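## Task

Rotate the blue plank so that it stands on one of its narrow edges. It must stay that way on its own, with no support from the robot at the end. Then open the gripper and pull the arm away.

## Robot and tools

Robot: a single 7-joint Kinova Gen3 arm carrying a Robotiq 2F-85 two-finger gripper. There is only one arm, so every pose is for that one gripper. The joints, from base to tip, are waist, shoulder, upper arm roll, elbow, forearm roll, wrist pitch and wrist roll. The Joint positions and joint torque lines in results list them in that order.

Frame: all poses use the scene frame. Its origin is on the table top under the arm's base, +z points up, +x points forward, and +y is to the left when facing along +x. The base may be slightly tilted. The gripper frame (robotiq_pinch) has +z running out along the fingers and +y along the line on which the pads close. end_effector_position is the point midway between the pads when they are shut. Closed fingertips reach about 19 mm past it, open ones about 6 mm. While closing, the tips also travel about 13 mm farther out, so keep that much clearance above the table. The reported hand position can be a little off, more so at long reach.

A row: 9 numbers [x, y, z, qw, qx, qy, qz, position, speed]. x, y, z are the absolute target position of end_effector_position in metres. qw, qx, qy, qz are the absolute target orientation as a quaternion, w first, in the scene frame. position is the finger opening, from -1 to 1: +1 is fully open (85 mm), 0 is about 41 mm, about -0.8 makes the pads touch, and -1 closes until something blocks them. speed, from -1 to 1, sets how fast the fingers move: about 20 mm/s at -1, 85 at 0, 150 at +1. Re-send the same quaternion in every row if you want to hold an orientation; do not copy a drifted one from the last result.

execute_actions(actions): actions is a list of actions, run one after another. Each action is a list of 1 to 15 rows, one row per 1/30 s step. If fewer than 15 rows are given, the last row repeats to fill 15 steps, so each action lasts 0.5 s. An empty list just returns the current state and images. An action is refused if its target lies more than 0.6 m from where the gripper is when that action starts, measured along any gripper axis. If the first action fails this check, or any action is malformed, nothing in the call runs. Every step, the controller clips the commanded pose to within 70 mm and 16 degrees of the measured pose, and prefers position over orientation when it cannot reach both. So a distant target takes several actions; keep commanding it.

move(target, speed, blocking): drives the gripper in a straight line toward one absolute row (same 9 numbers). speed is the path's top speed in m/s, 0.002 to 0.5 (default 0.25); rotation is capped at twice that in rad/s. The path lasts 0.5 to 10 s and stops at 10 s even if short. The finger numbers are applied at the start. The path ignores obstacles, the hand can lag, stray or overshoot the speed. Faster moves and targets set deeper past a contact hit and press harder. The result adds a move: line: done means at rest near target; otherwise off_target, moving, held or fault. limits=paced means the pose was clipped; limits=held means a check blocked steps and the arm may then jump faster. blocking=false returns after 0.5 s while the arm continues; until a result shows the end, call wait or stop before sending other motion.

wait(seconds): 0 to 10 s, the arm holds its last command; returns early if a running move ends. stop(): brakes a running move (needs some room); fingers continue. zoom_image(camera, region): camera is cam_head_left or cam_head_right (each 672x504); region is [x0, y0, x1, y1] in pixels from the top-left, at most 504x504. read_manual(section) only returns licence texts. finished_scene(scene) ends scene 1 or 2 permanently and reports success; the next goal then appears.

Results: the state line gives end_effector_position and end_effector_quat_wxyz. Hand target is where the controller is currently steering. position_measured_pct is about 50 - 50 x the finger position: 0 fully open. Stopping below about 90 means something is held or in the way; around 90 or more means the pads met on nothing or on something very thin. A pose unreachable line means the clearance check altered or blocked the command (the base mount counts as arm). Camera calibration is given in the prompt; results list cameras whose numbers change.

Gripping: to grasp, send -1 and keep it. For a gentler grip, open first, then close to just under the object's width. To release, send a position wider than the object. Fingers re-close by themselves if the object slips or is lost.

Avoid: dropping or knocking anything off the table (fails the task); slams, drops, slips and hard pushes. Joint load limits are 48 N m (first four joints) and 30.2 N m (wrist joints); reaching one stops the arm for 10 s and skips the rest of the call. Long holding heats motors: a MOTOR HOT line appears from 60 °C, and at 75 °C an OVER-TEMPERATURE FAULT lets the arm sink. Brief external tugs on held parts or pushes on loose objects may occur.

Each tool is called after "Request:" as name(argument=value, ...), one argument or row to a line, values as JSON.

## Session

Request:
execute_actions(
  actions=[],
)

Scene clock: 0.00 s.
end_effector_position=(+0.8188, +0.0372, +0.2878) position_measured_pct=0.0 end_effector_quat_wxyz=(+0.646, -0.323, +0.678, +0.135)
Joint positions: [ 0.757  1.933 -1.754  0.792 -0.293  0.758  3.347]
Joint velocities: [ 0.     0.002  0.     0.001 -0.     0.     0.001]
Joint torques (N m, as the joint torque sensors report them, + toward a larger angle): no reading
Hand target: +0.819, +0.037, +0.288; +0.646, -0.323, +0.678, +0.135

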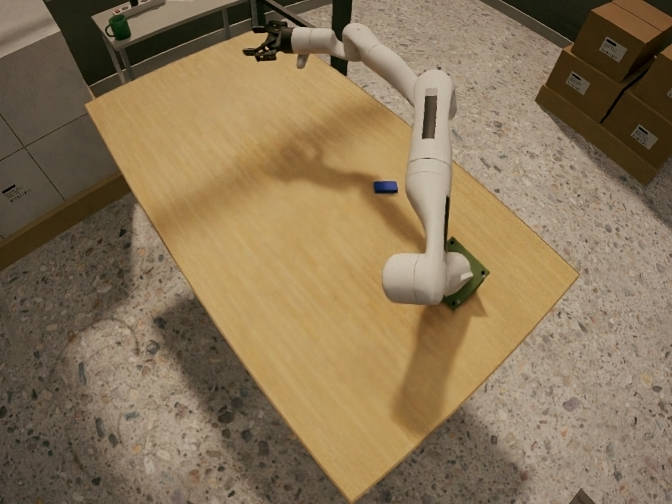

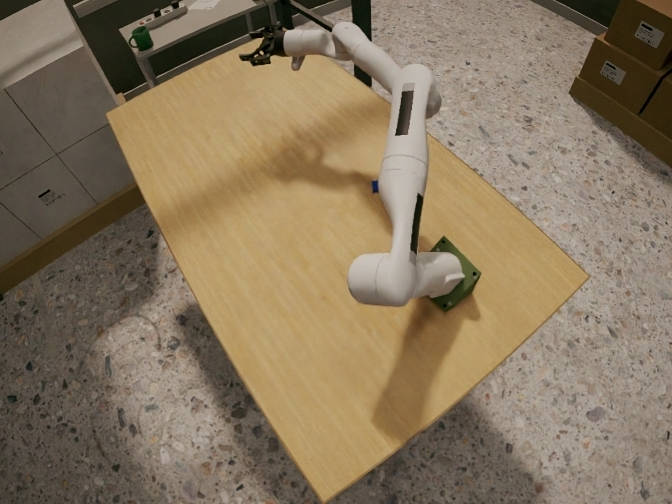

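Request:
zoom_image(
  camera="cam_head_left",
  region=[355, 165, 415, 210],
)

Region (355, 165, 415, 210) of cam_head_left's 672x504 image, scaled by 8.400, with more detail than that image has; it fills the top 378 rows of this view, and the rest is white.

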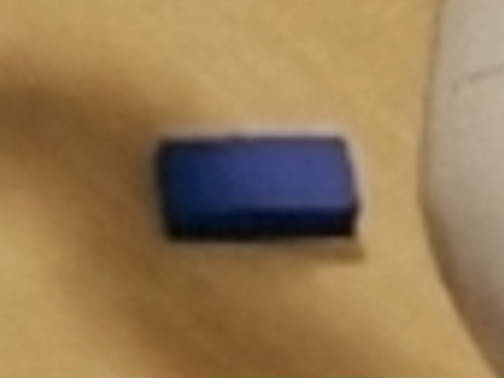

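Request:
move(
  target=[0.45,-0.12,0.2,0,0.301,0.954,0,1,1],
  speed=0.5,
)

Request:
move(
  target=[0.333,-0.091,0.06,-0.365,0.278,0.881,0.115,1,1],
  speed=0.4,
)

Scene clock: 13.40 s.
end_effector_position=(+0.4501, -0.1196, +0.2012) position_measured_pct=0.0 end_effector_quat_wxyz=(+0.002, +0.299, +0.954, -0.000)
Joint positions: [ 0.883  1.197 -0.512  1.202 -0.154  1.29   1.651]
Joint velocities: [-0.007  0.005 -0.003 -0.002  0.002  0.001 -0.002]
Joint torques (N m, as the joint torque sensors report them, + toward a larger angle): [ 11.99 -17.1    1.91  -9.47   0.49   0.2    0.04]
Hand target: +0.450, -0.119, +0.201; +0.002, +0.299, +0.954, -0.000
Off the commanded pose: 0.001 m, 0 deg.
move: done

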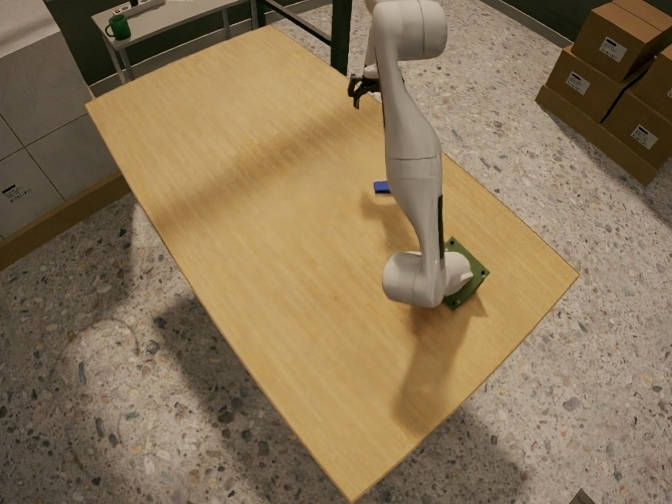

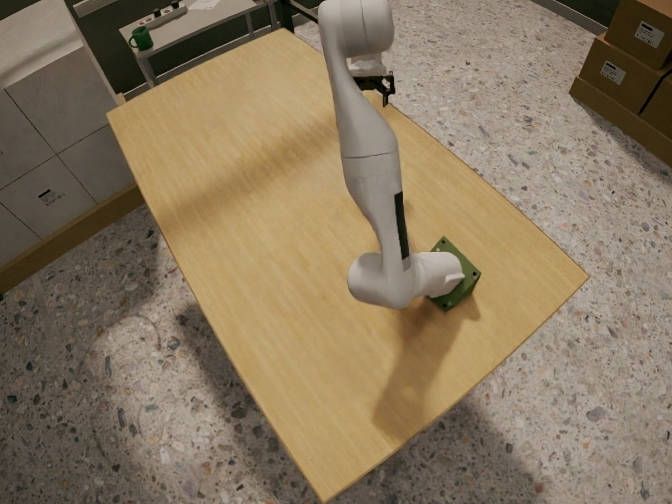

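Scene clock: 14.87 s.
end_effector_position=(+0.3327, -0.0907, +0.0598) position_measured_pct=0.0 end_effector_quat_wxyz=(-0.365, +0.278, +0.881, +0.115)
Joint positions: [ 0.64   1.666 -0.476  0.898 -0.074  1.856  1.68 ]
Joint velocities: [-0.005  0.011 -0.    -0.001  0.     0.001  0.001]
Joint torques (N m, as the joint torque sensors report them, + toward a larger angle): [ 13.46 -20.57   1.79  -6.67   0.86   2.37   0.08]
Hand target: +0.333, -0.091, +0.059; -0.365, +0.278, +0.881, +0.115
Off the commanded pose: 0.000 m, 0 deg.
move: done

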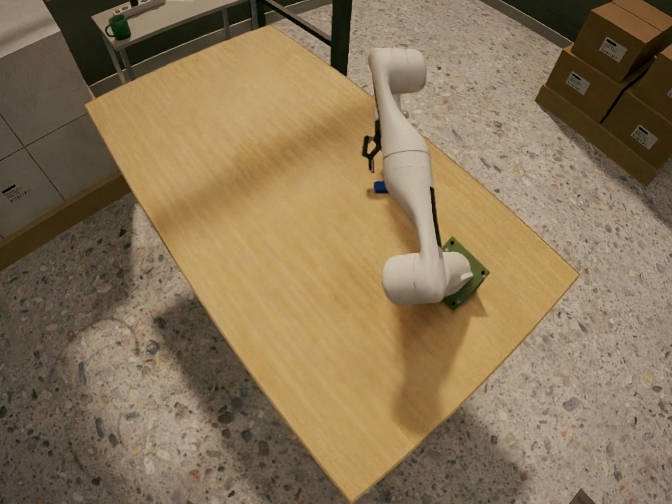

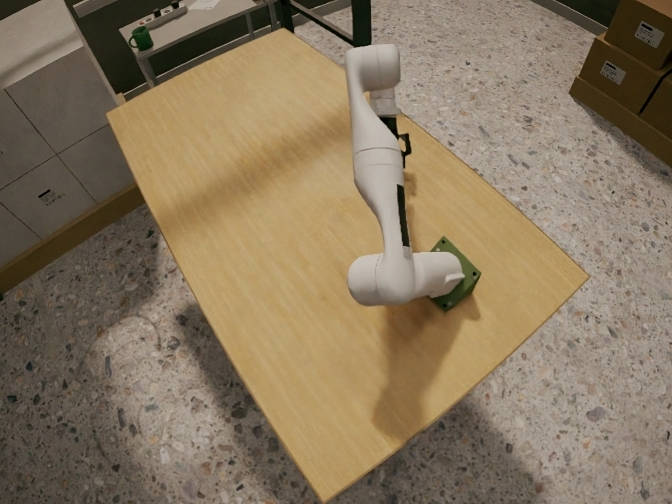

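Request:
move(
  target=[0.333,-0.091,0.03,-0.365,0.278,0.881,0.115,1,1],
  speed=0.1,
)

Request:
zoom_image(
  camera="cam_head_left",
  region=[340, 130, 430, 210],
)

Scene clock: 17.27 s.
end_effector_position=(+0.3330, -0.0910, +0.0301) position_measured_pct=0.0 end_effector_quat_wxyz=(-0.365, +0.278, +0.881, +0.115)
Joint positions: [ 0.614  1.704 -0.481  0.895 -0.078  1.813  1.678]
Joint velocities: [-0.     0.002 -0.001 -0.002  0.    -0.     0.   ]
Joint torques (N m, as the joint torque sensors report them, + toward a larger angle): [ 13.07 -20.55   1.62  -6.22   0.75   2.19   0.02]
Hand target: +0.333, -0.091, +0.030; -0.365, +0.278, +0.881, +0.115
Off the commanded pose: 0.000 m, 0 deg.
move: done

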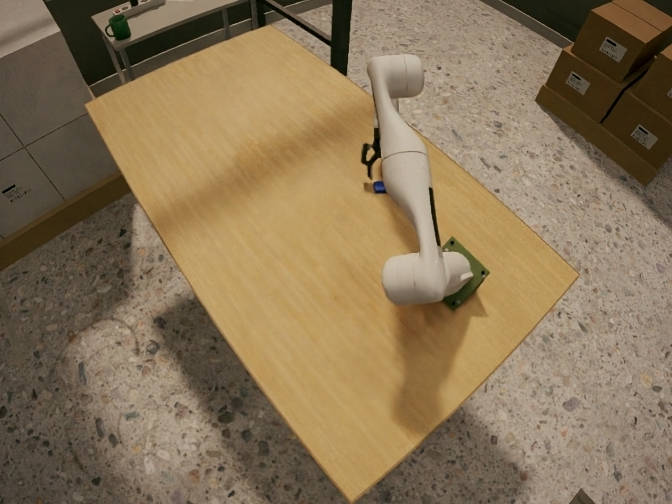

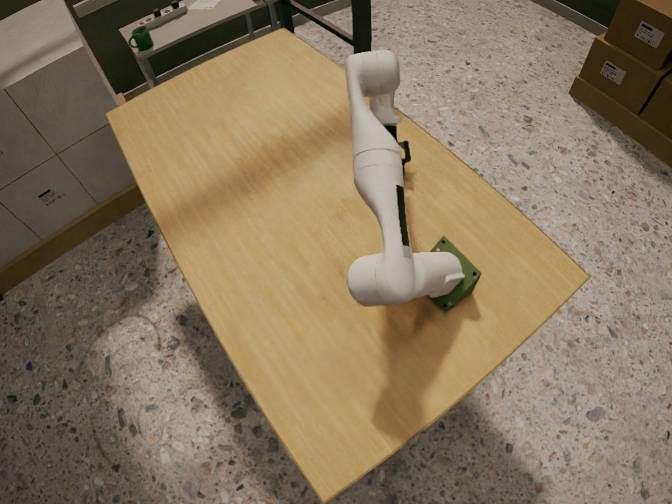

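Region (340, 130, 430, 210) of cam_head_left's 672x504 image, scaled by 5.600, with more detail than that image has.

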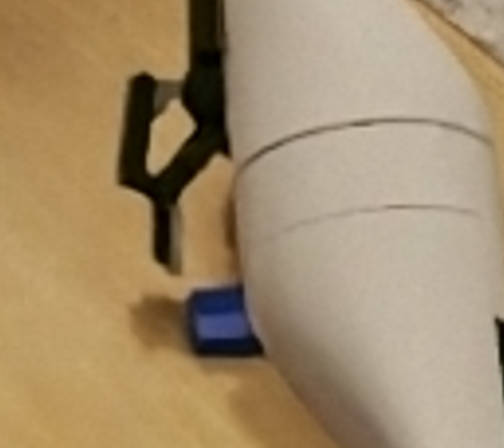

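Request:
move(
  target=[0.322,-0.081,0.02,-0.365,0.278,0.881,0.115,1,1],
  speed=0.04,
)

Request:
zoom_image(
  camera="cam_head_left",
  region=[340, 130, 430, 210],
)

Scene clock: 19.80 s.
end_effector_position=(+0.3219, -0.0810, +0.0199) position_measured_pct=0.0 end_effector_quat_wxyz=(-0.365, +0.278, +0.881, +0.115)
Joint positions: [ 0.621  1.685 -0.484  0.984 -0.078  1.745  1.678]
Joint velocities: [ 0.001 -0.004 -0.    -0.     0.    -0.001 -0.001]
Joint torques (N m, as the joint torque sensors report them, + toward a larger angle): [ 12.86 -19.67   1.93  -5.91   0.78   2.23  -0.01]
Hand target: +0.322, -0.081, +0.020; -0.365, +0.278, +0.881, +0.115
Off the commanded pose: 0.000 m, 0 deg.
move: done

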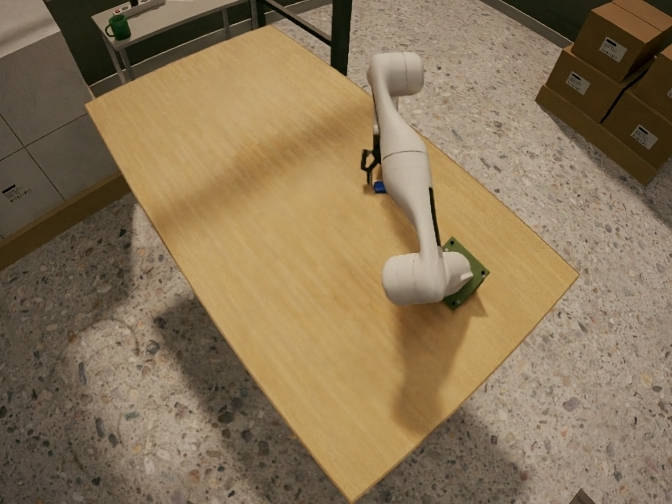

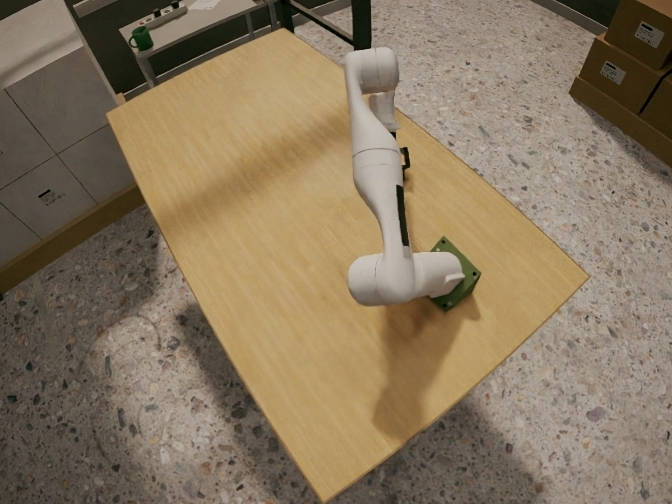

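Region (340, 130, 430, 210) of cam_head_left's 672x504 image, scaled by 5.600, with more detail than that image has.

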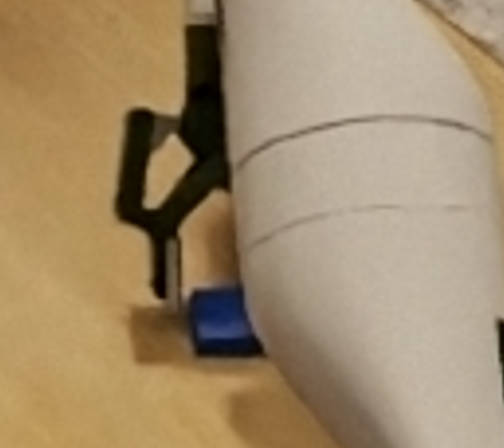

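Request:
move(
  target=[0.322,-0.081,0.011,-0.365,0.278,0.881,0.115,1,1],
  speed=0.02,
)

Request:
zoom_image(
  camera="cam_head_left",
  region=[340, 130, 430, 210],
)

Scene clock: 22.37 s.
end_effector_position=(+0.3220, -0.0810, +0.0111) position_measured_pct=0.0 end_effector_quat_wxyz=(-0.365, +0.278, +0.881, +0.115)
Joint positions: [ 0.613  1.696 -0.486  0.982 -0.079  1.733  1.678]
Joint velocities: [-0.001  0.002  0.001 -0.003  0.     0.    -0.001]
Joint torques (N m, as the joint torque sensors report them, + toward a larger angle): [ 13.08 -20.     1.78  -5.81   0.83   2.16   0.02]
Hand target: +0.322, -0.081, +0.011; -0.365, +0.278, +0.881, +0.115
Off the commanded pose: 0.000 m, 0 deg.
move: done

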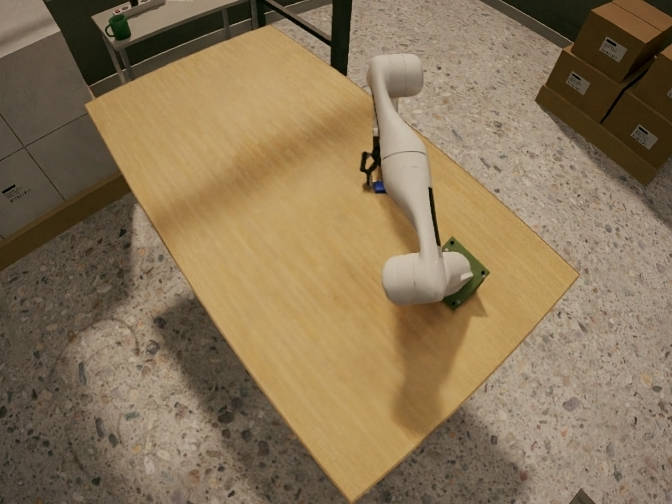

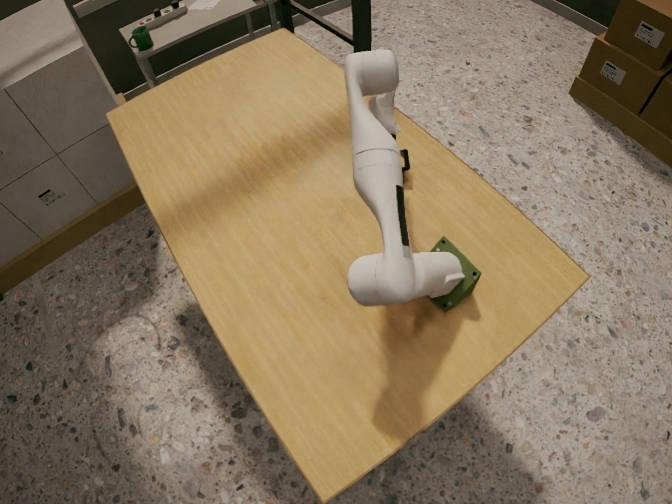

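Region (340, 130, 430, 210) of cam_head_left's 672x504 image, scaled by 5.600, with more detail than that image has.

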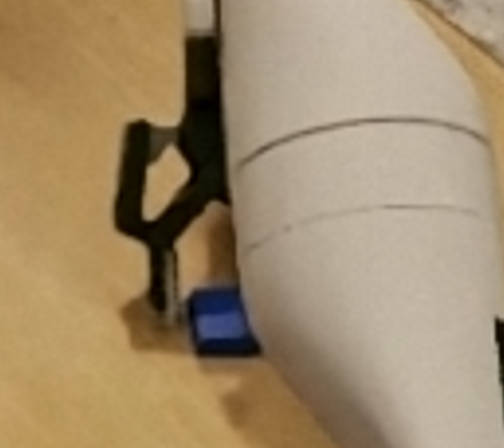

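Request:
move(
  target=[0.322,-0.081,0.013,-0.365,0.278,0.881,0.115,-1,-0.3],
  speed=0.02,
)

Request:
move(
  target=[0.33,-0.08,0.05,-0.365,0.278,0.881,0.115,-1,0],
  speed=0.15,
)

Request:
move(
  target=[0.5,0,0.06,0.365,0.278,0.881,-0.115,-1,0],
  speed=0.4,
)

Request:
zoom_image(
  camera="cam_head_left",
  region=[230, 90, 390, 210],
)

Scene clock: 25.43 s.
end_effector_position=(+0.3228, -0.0811, +0.0147) position_measured_pct=28.6 end_effector_quat_wxyz=(-0.364, +0.278, +0.882, +0.115)
Joint positions: [ 0.616  1.691 -0.485  0.982 -0.08   1.737  1.678]
Joint velocities: [ 0.     0.001  0.001 -0.001 -0.     0.     0.001]
Joint torques (N m, as the joint torque sensors report them, + toward a larger angle): [ 11.81 -17.85   1.73  -5.08   0.9    1.29  -0.08]
Hand target: +0.322, -0.081, +0.013; -0.365, +0.278, +0.881, +0.115
Off the commanded pose: 0.002 m, 0 deg.
move: done

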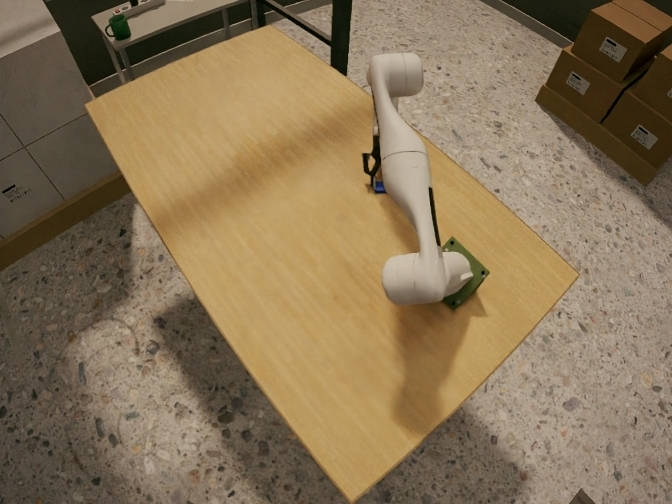

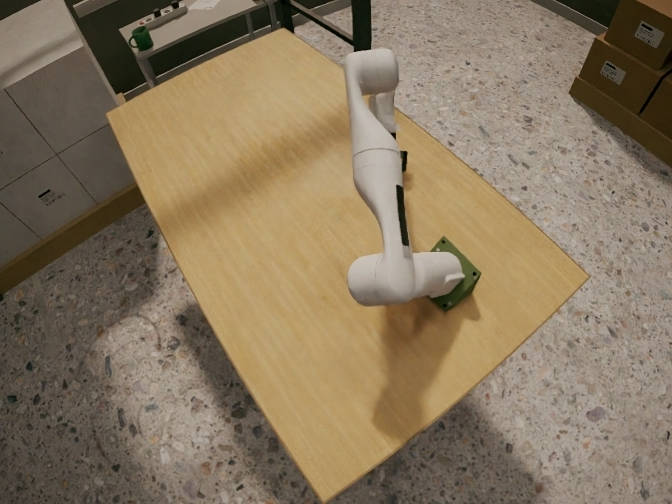

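Scene clock: 26.17 s.
end_effector_position=(+0.3300, -0.0800, +0.0499) position_measured_pct=28.6 end_effector_quat_wxyz=(-0.365, +0.278, +0.881, +0.115)
Joint positions: [ 0.635  1.653 -0.483  0.952 -0.082  1.811  1.672]
Joint velocities: [ 0.001 -0.001  0.    -0.002 -0.    -0.    -0.   ]
Joint torques (N m, as the joint torque sensors report them, + toward a larger angle): [ 13.25 -20.     1.85  -6.1    0.76   2.32  -0.01]
Hand target: +0.330, -0.080, +0.050; -0.365, +0.278, +0.881, +0.115
Off the commanded pose: 0.000 m, 0 deg.
move: done

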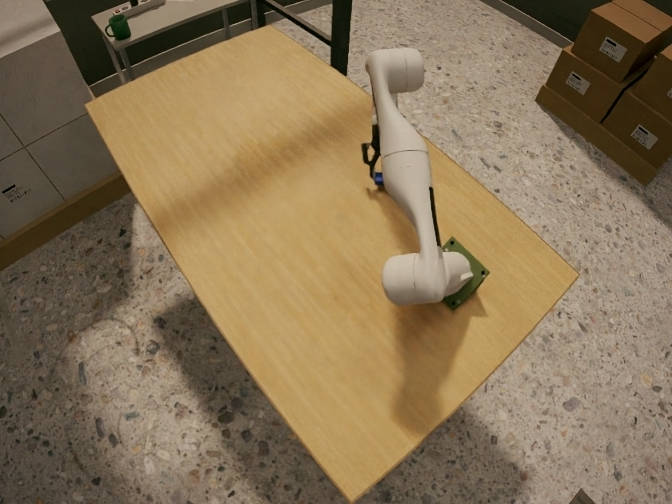

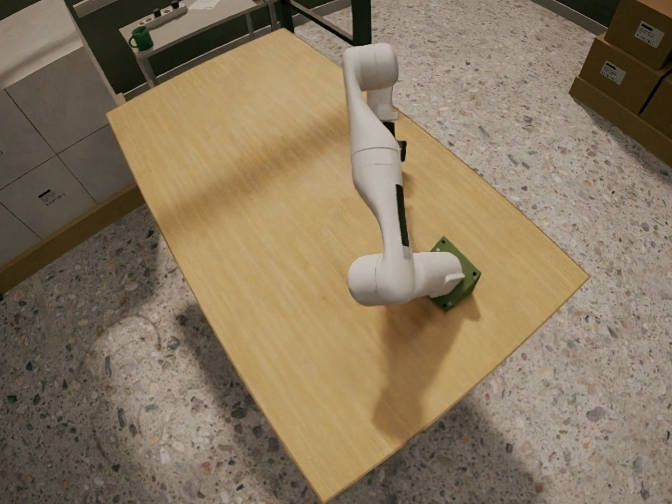

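Scene clock: 28.70 s.
end_effector_position=(+0.4999, -0.0013, +0.0621) position_measured_pct=28.6 end_effector_quat_wxyz=(+0.365, +0.279, +0.881, -0.116)
Joint positions: [ 0.641  1.013 -0.773  2.238 -0.395 -0.544  1.5  ]
Joint velocities: [-0.011  0.006 -0.001  0.001 -0.002 -0.002  0.003]
Joint torques (N m, as the joint torque sensors report them, + toward a larger angle): [ 10.84 -11.42   2.59  -3.97   0.46  -1.64  -0.11]
Hand target: +0.500, -0.001, +0.061; +0.365, +0.278, +0.881, -0.116
Off the commanded pose: 0.002 m, 0 deg.
move: done

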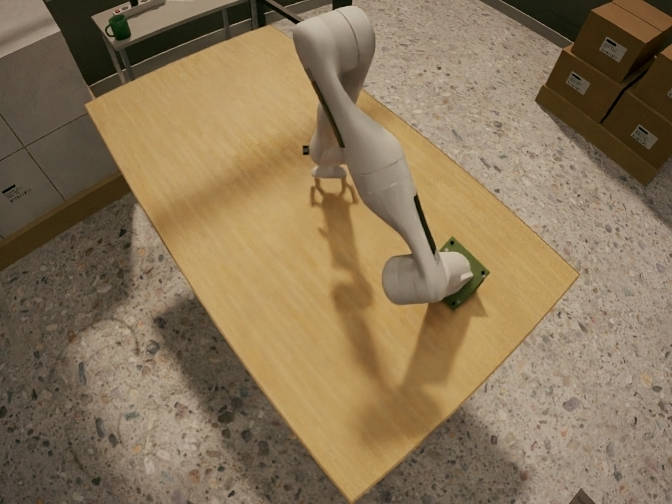

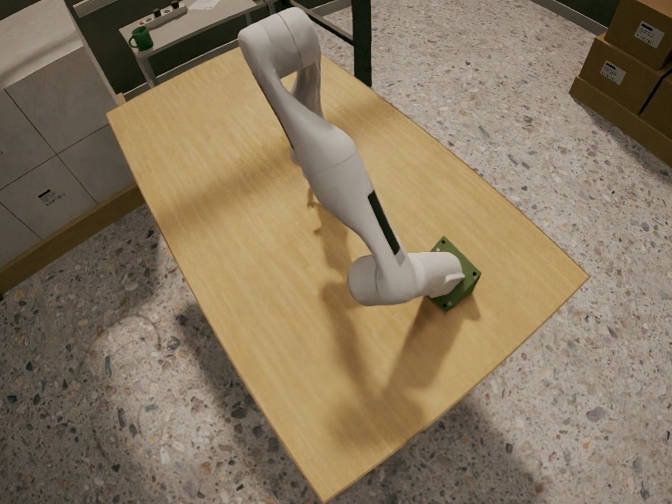

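Region (230, 90, 390, 210) of cam_head_left's 672x504 image, scaled by 3.150, with more detail than that image has; it fills the top 378 rows of this view, and the rest is white.

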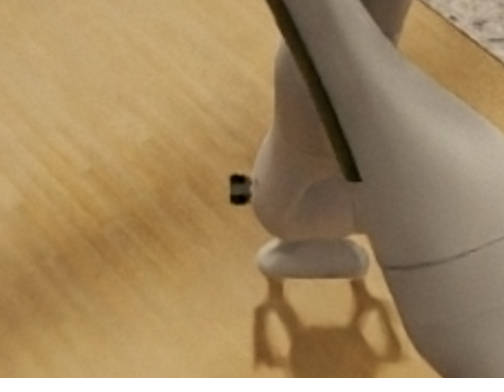

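Blind; descend and watch torques.

Request:
move(
  target=[0.5,0,0.03,0.365,0.278,0.881,-0.115,-1,0],
  speed=0.06,
)

Request:
move(
  target=[0.5,0,0.022,0.365,0.278,0.881,-0.115,-1,0],
  speed=0.015,
)

Scene clock: 30.57 s.
end_effector_position=(+0.5001, -0.0001, +0.0304) position_measured_pct=28.6 end_effector_quat_wxyz=(+0.365, +0.278, +0.881, -0.115)
Joint positions: [ 0.578  1.09  -0.773  2.241 -0.391 -0.645  1.487]
Joint velocities: [-0.005  0.005  0.     0.002  0.    -0.     0.001]
Joint torques (N m, as the joint torque sensors report them, + toward a larger angle): [ 11.75 -11.86   2.25  -3.52   0.47  -2.17   0.01]
Hand target: +0.500, -0.000, +0.030; +0.365, +0.278, +0.881, -0.115
Off the commanded pose: 0.000 m, 0 deg.
move: done

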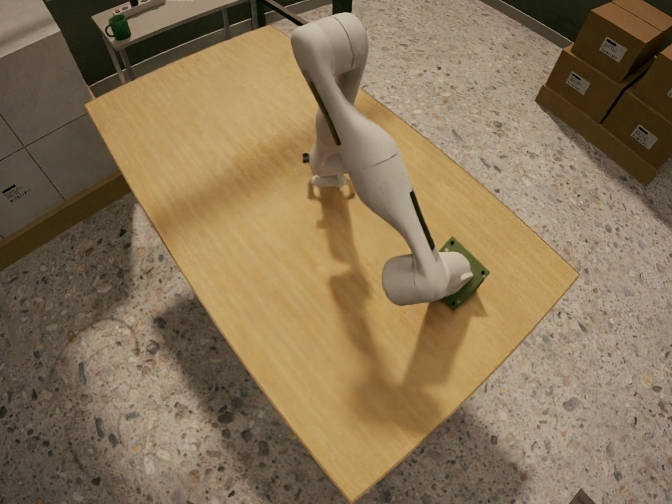

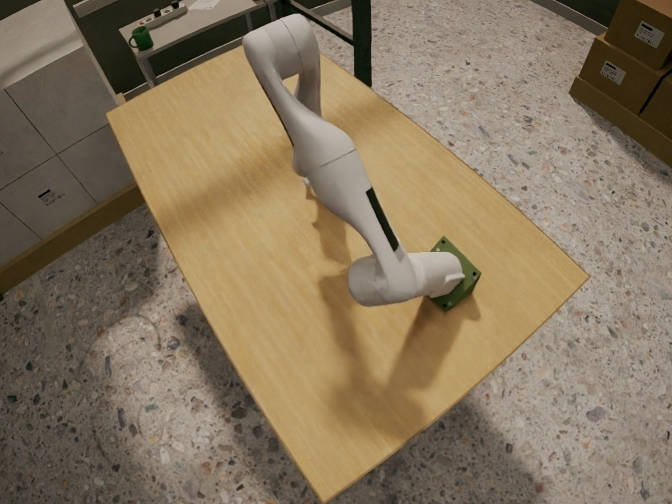

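Scene clock: 31.37 s.
end_effector_position=(+0.5007, -0.0005, +0.0235) position_measured_pct=28.6 end_effector_quat_wxyz=(+0.367, +0.278, +0.880, -0.115)
Joint positions: [ 0.563  1.108 -0.772  2.239 -0.39  -0.669  1.484]
Joint velocities: [ 0.    -0.    -0.001  0.001 -0.    -0.     0.   ]
Joint torques (N m, as the joint torque sensors report them, + toward a larger angle): [ 10.31 -10.76   2.03  -3.05   0.57  -1.82   0.02]
Hand target: +0.500, -0.000, +0.022; +0.365, +0.278, +0.881, -0.115
Off the commanded pose: 0.002 m, 0 deg.
move: done

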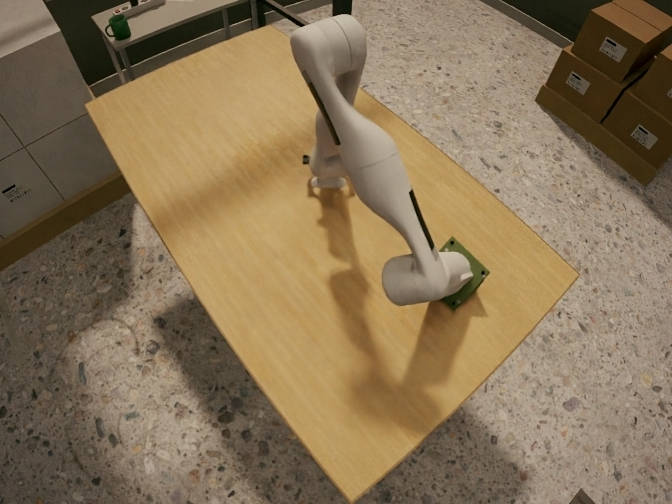

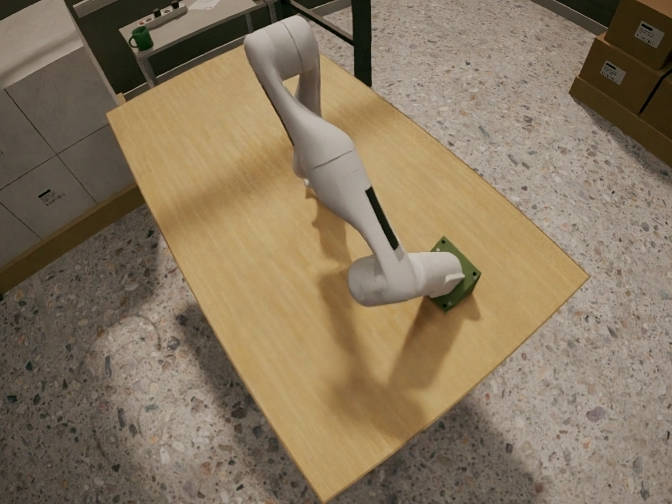

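Contact. Release and retreat.

Request:
execute_actions(
  actions=[
    [[0.5005,0,0.0238,0.365,0.278,0.881,-0.115,1,0]],
  ],
)

Request:
move(
  target=[0.48,0.014,0.08,0.365,0.278,0.881,-0.115,1,0],
)

Request:
move(
  target=[0.45,-0.17,0.2,0.2,0.295,0.932,-0.06,1,0],
  speed=0.4,
)

Request:
zoom_image(
  camera="cam_head_left",
  region=[280, 130, 360, 190],
)

Scene clock: 33.63 s.
end_effector_position=(+0.5005, +0.0000, +0.0238) position_measured_pct=0.4 end_effector_quat_wxyz=(+0.365, +0.278, +0.881, -0.115)
Joint positions: [ 0.565  1.105 -0.772  2.238 -0.39  -0.662  1.485]
Joint velocities: [-0.     0.     0.001 -0.001  0.    -0.    -0.   ]
Joint torques (N m, as the joint torque sensors report them, + toward a larger angle): [ 11.56 -12.1    2.33  -3.19   0.49  -1.97   0.07]
Hand target: +0.501, +0.000, +0.024; +0.365, +0.278, +0.881, -0.115
Off the commanded pose: 0.000 m, 0 deg.

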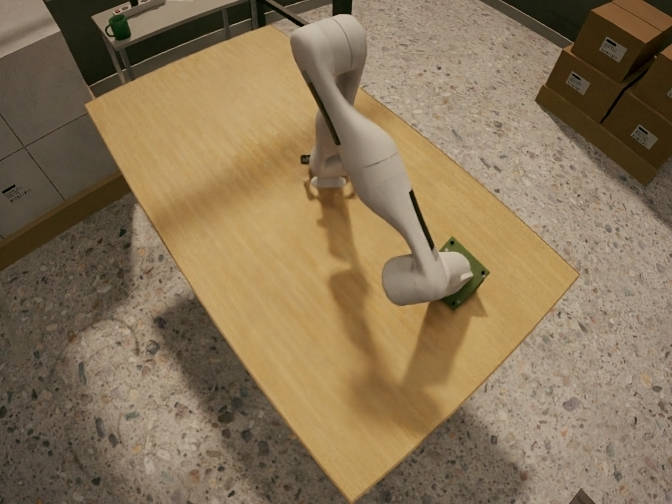

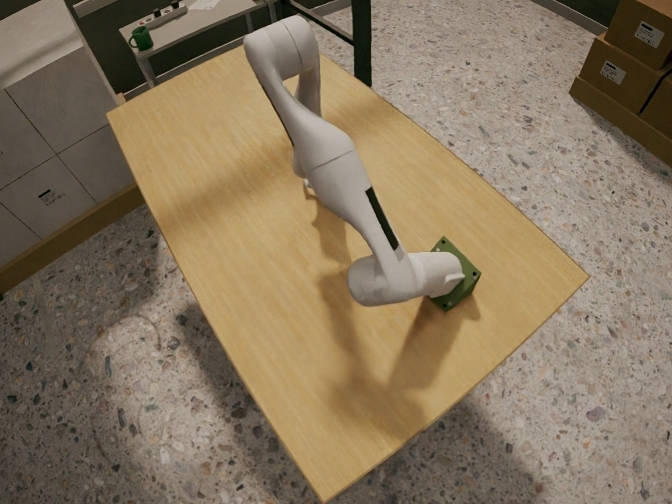

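Scene clock: 34.53 s.
end_effector_position=(+0.4801, +0.0142, +0.0798) position_measured_pct=0.0 end_effector_quat_wxyz=(+0.365, +0.278, +0.881, -0.115)
Joint positions: [ 0.681  0.943 -0.804  2.304 -0.404 -0.531  1.483]
Joint velocities: [ 0.004 -0.004  0.     0.002  0.     0.    -0.001]
Joint torques (N m, as the joint torque sensors report them, + toward a larger angle): [ 9.86 -9.92  2.51 -4.23  0.43 -2.02  0.04]
Hand target: +0.480, +0.014, +0.080; +0.365, +0.278, +0.881, -0.115
Off the commanded pose: 0.000 m, 0 deg.
move: done

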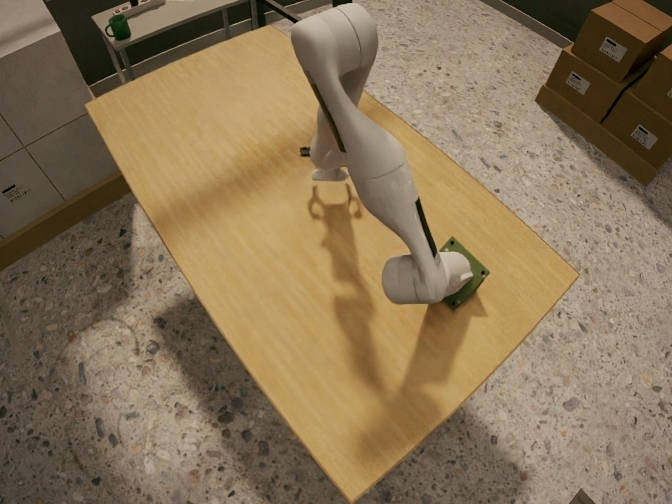

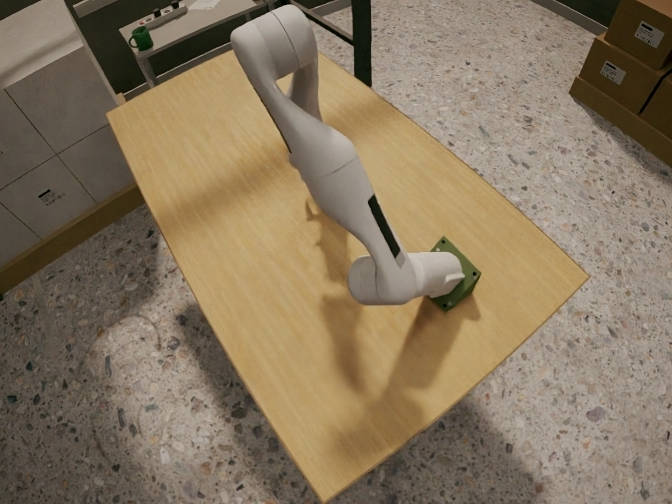

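Scene clock: 35.93 s.
end_effector_position=(+0.4504, -0.1697, +0.2000) position_measured_pct=0.0 end_effector_quat_wxyz=(+0.200, +0.295, +0.932, -0.059)
Joint positions: [ 1.091  1.108 -0.622  1.619 -0.12   0.638  1.717]
Joint velocities: [-0.004  0.007  0.002 -0.002 -0.     0.002  0.001]
Joint torques (N m, as the joint torque sensors report them, + toward a larger angle): [  9.03 -14.97   0.83  -9.49   0.49  -1.26  -0.05]
Hand target: +0.450, -0.170, +0.200; +0.200, +0.295, +0.932, -0.059
Off the commanded pose: 0.000 m, 0 deg.
move: done; limits=paced

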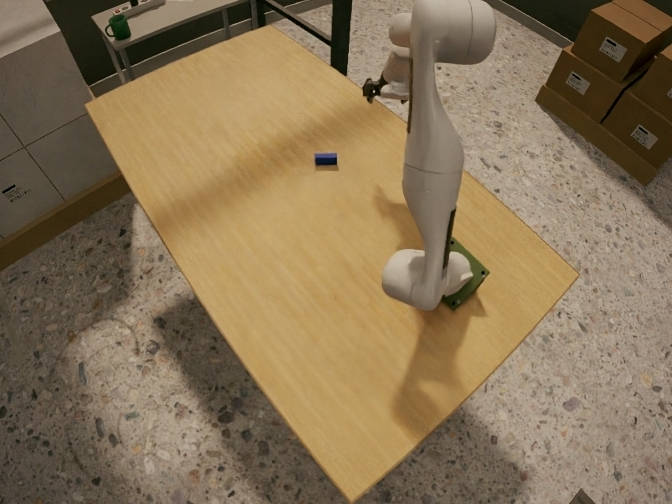

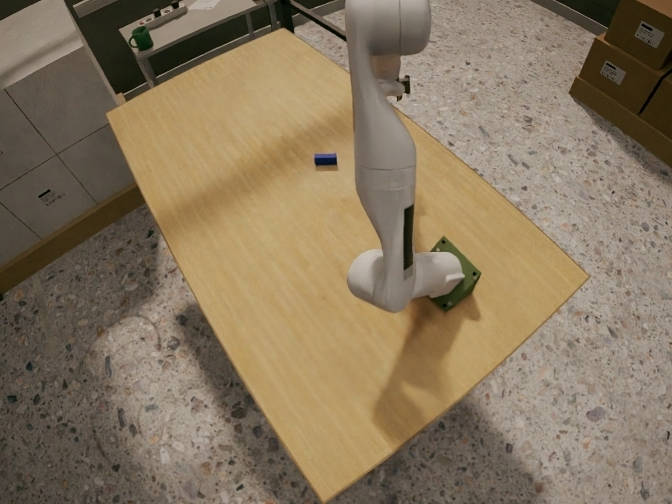

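Region (280, 130, 360, 190) of cam_head_left's 672x504 image, scaled by 6.300, with more detail than that image has; it fills the top 378 rows of this view, and the rest is white.

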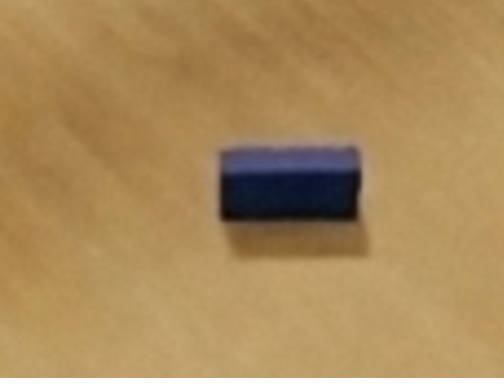

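Request:
finished_scene(
  scene=1,
)

The scene is finished: the task was done.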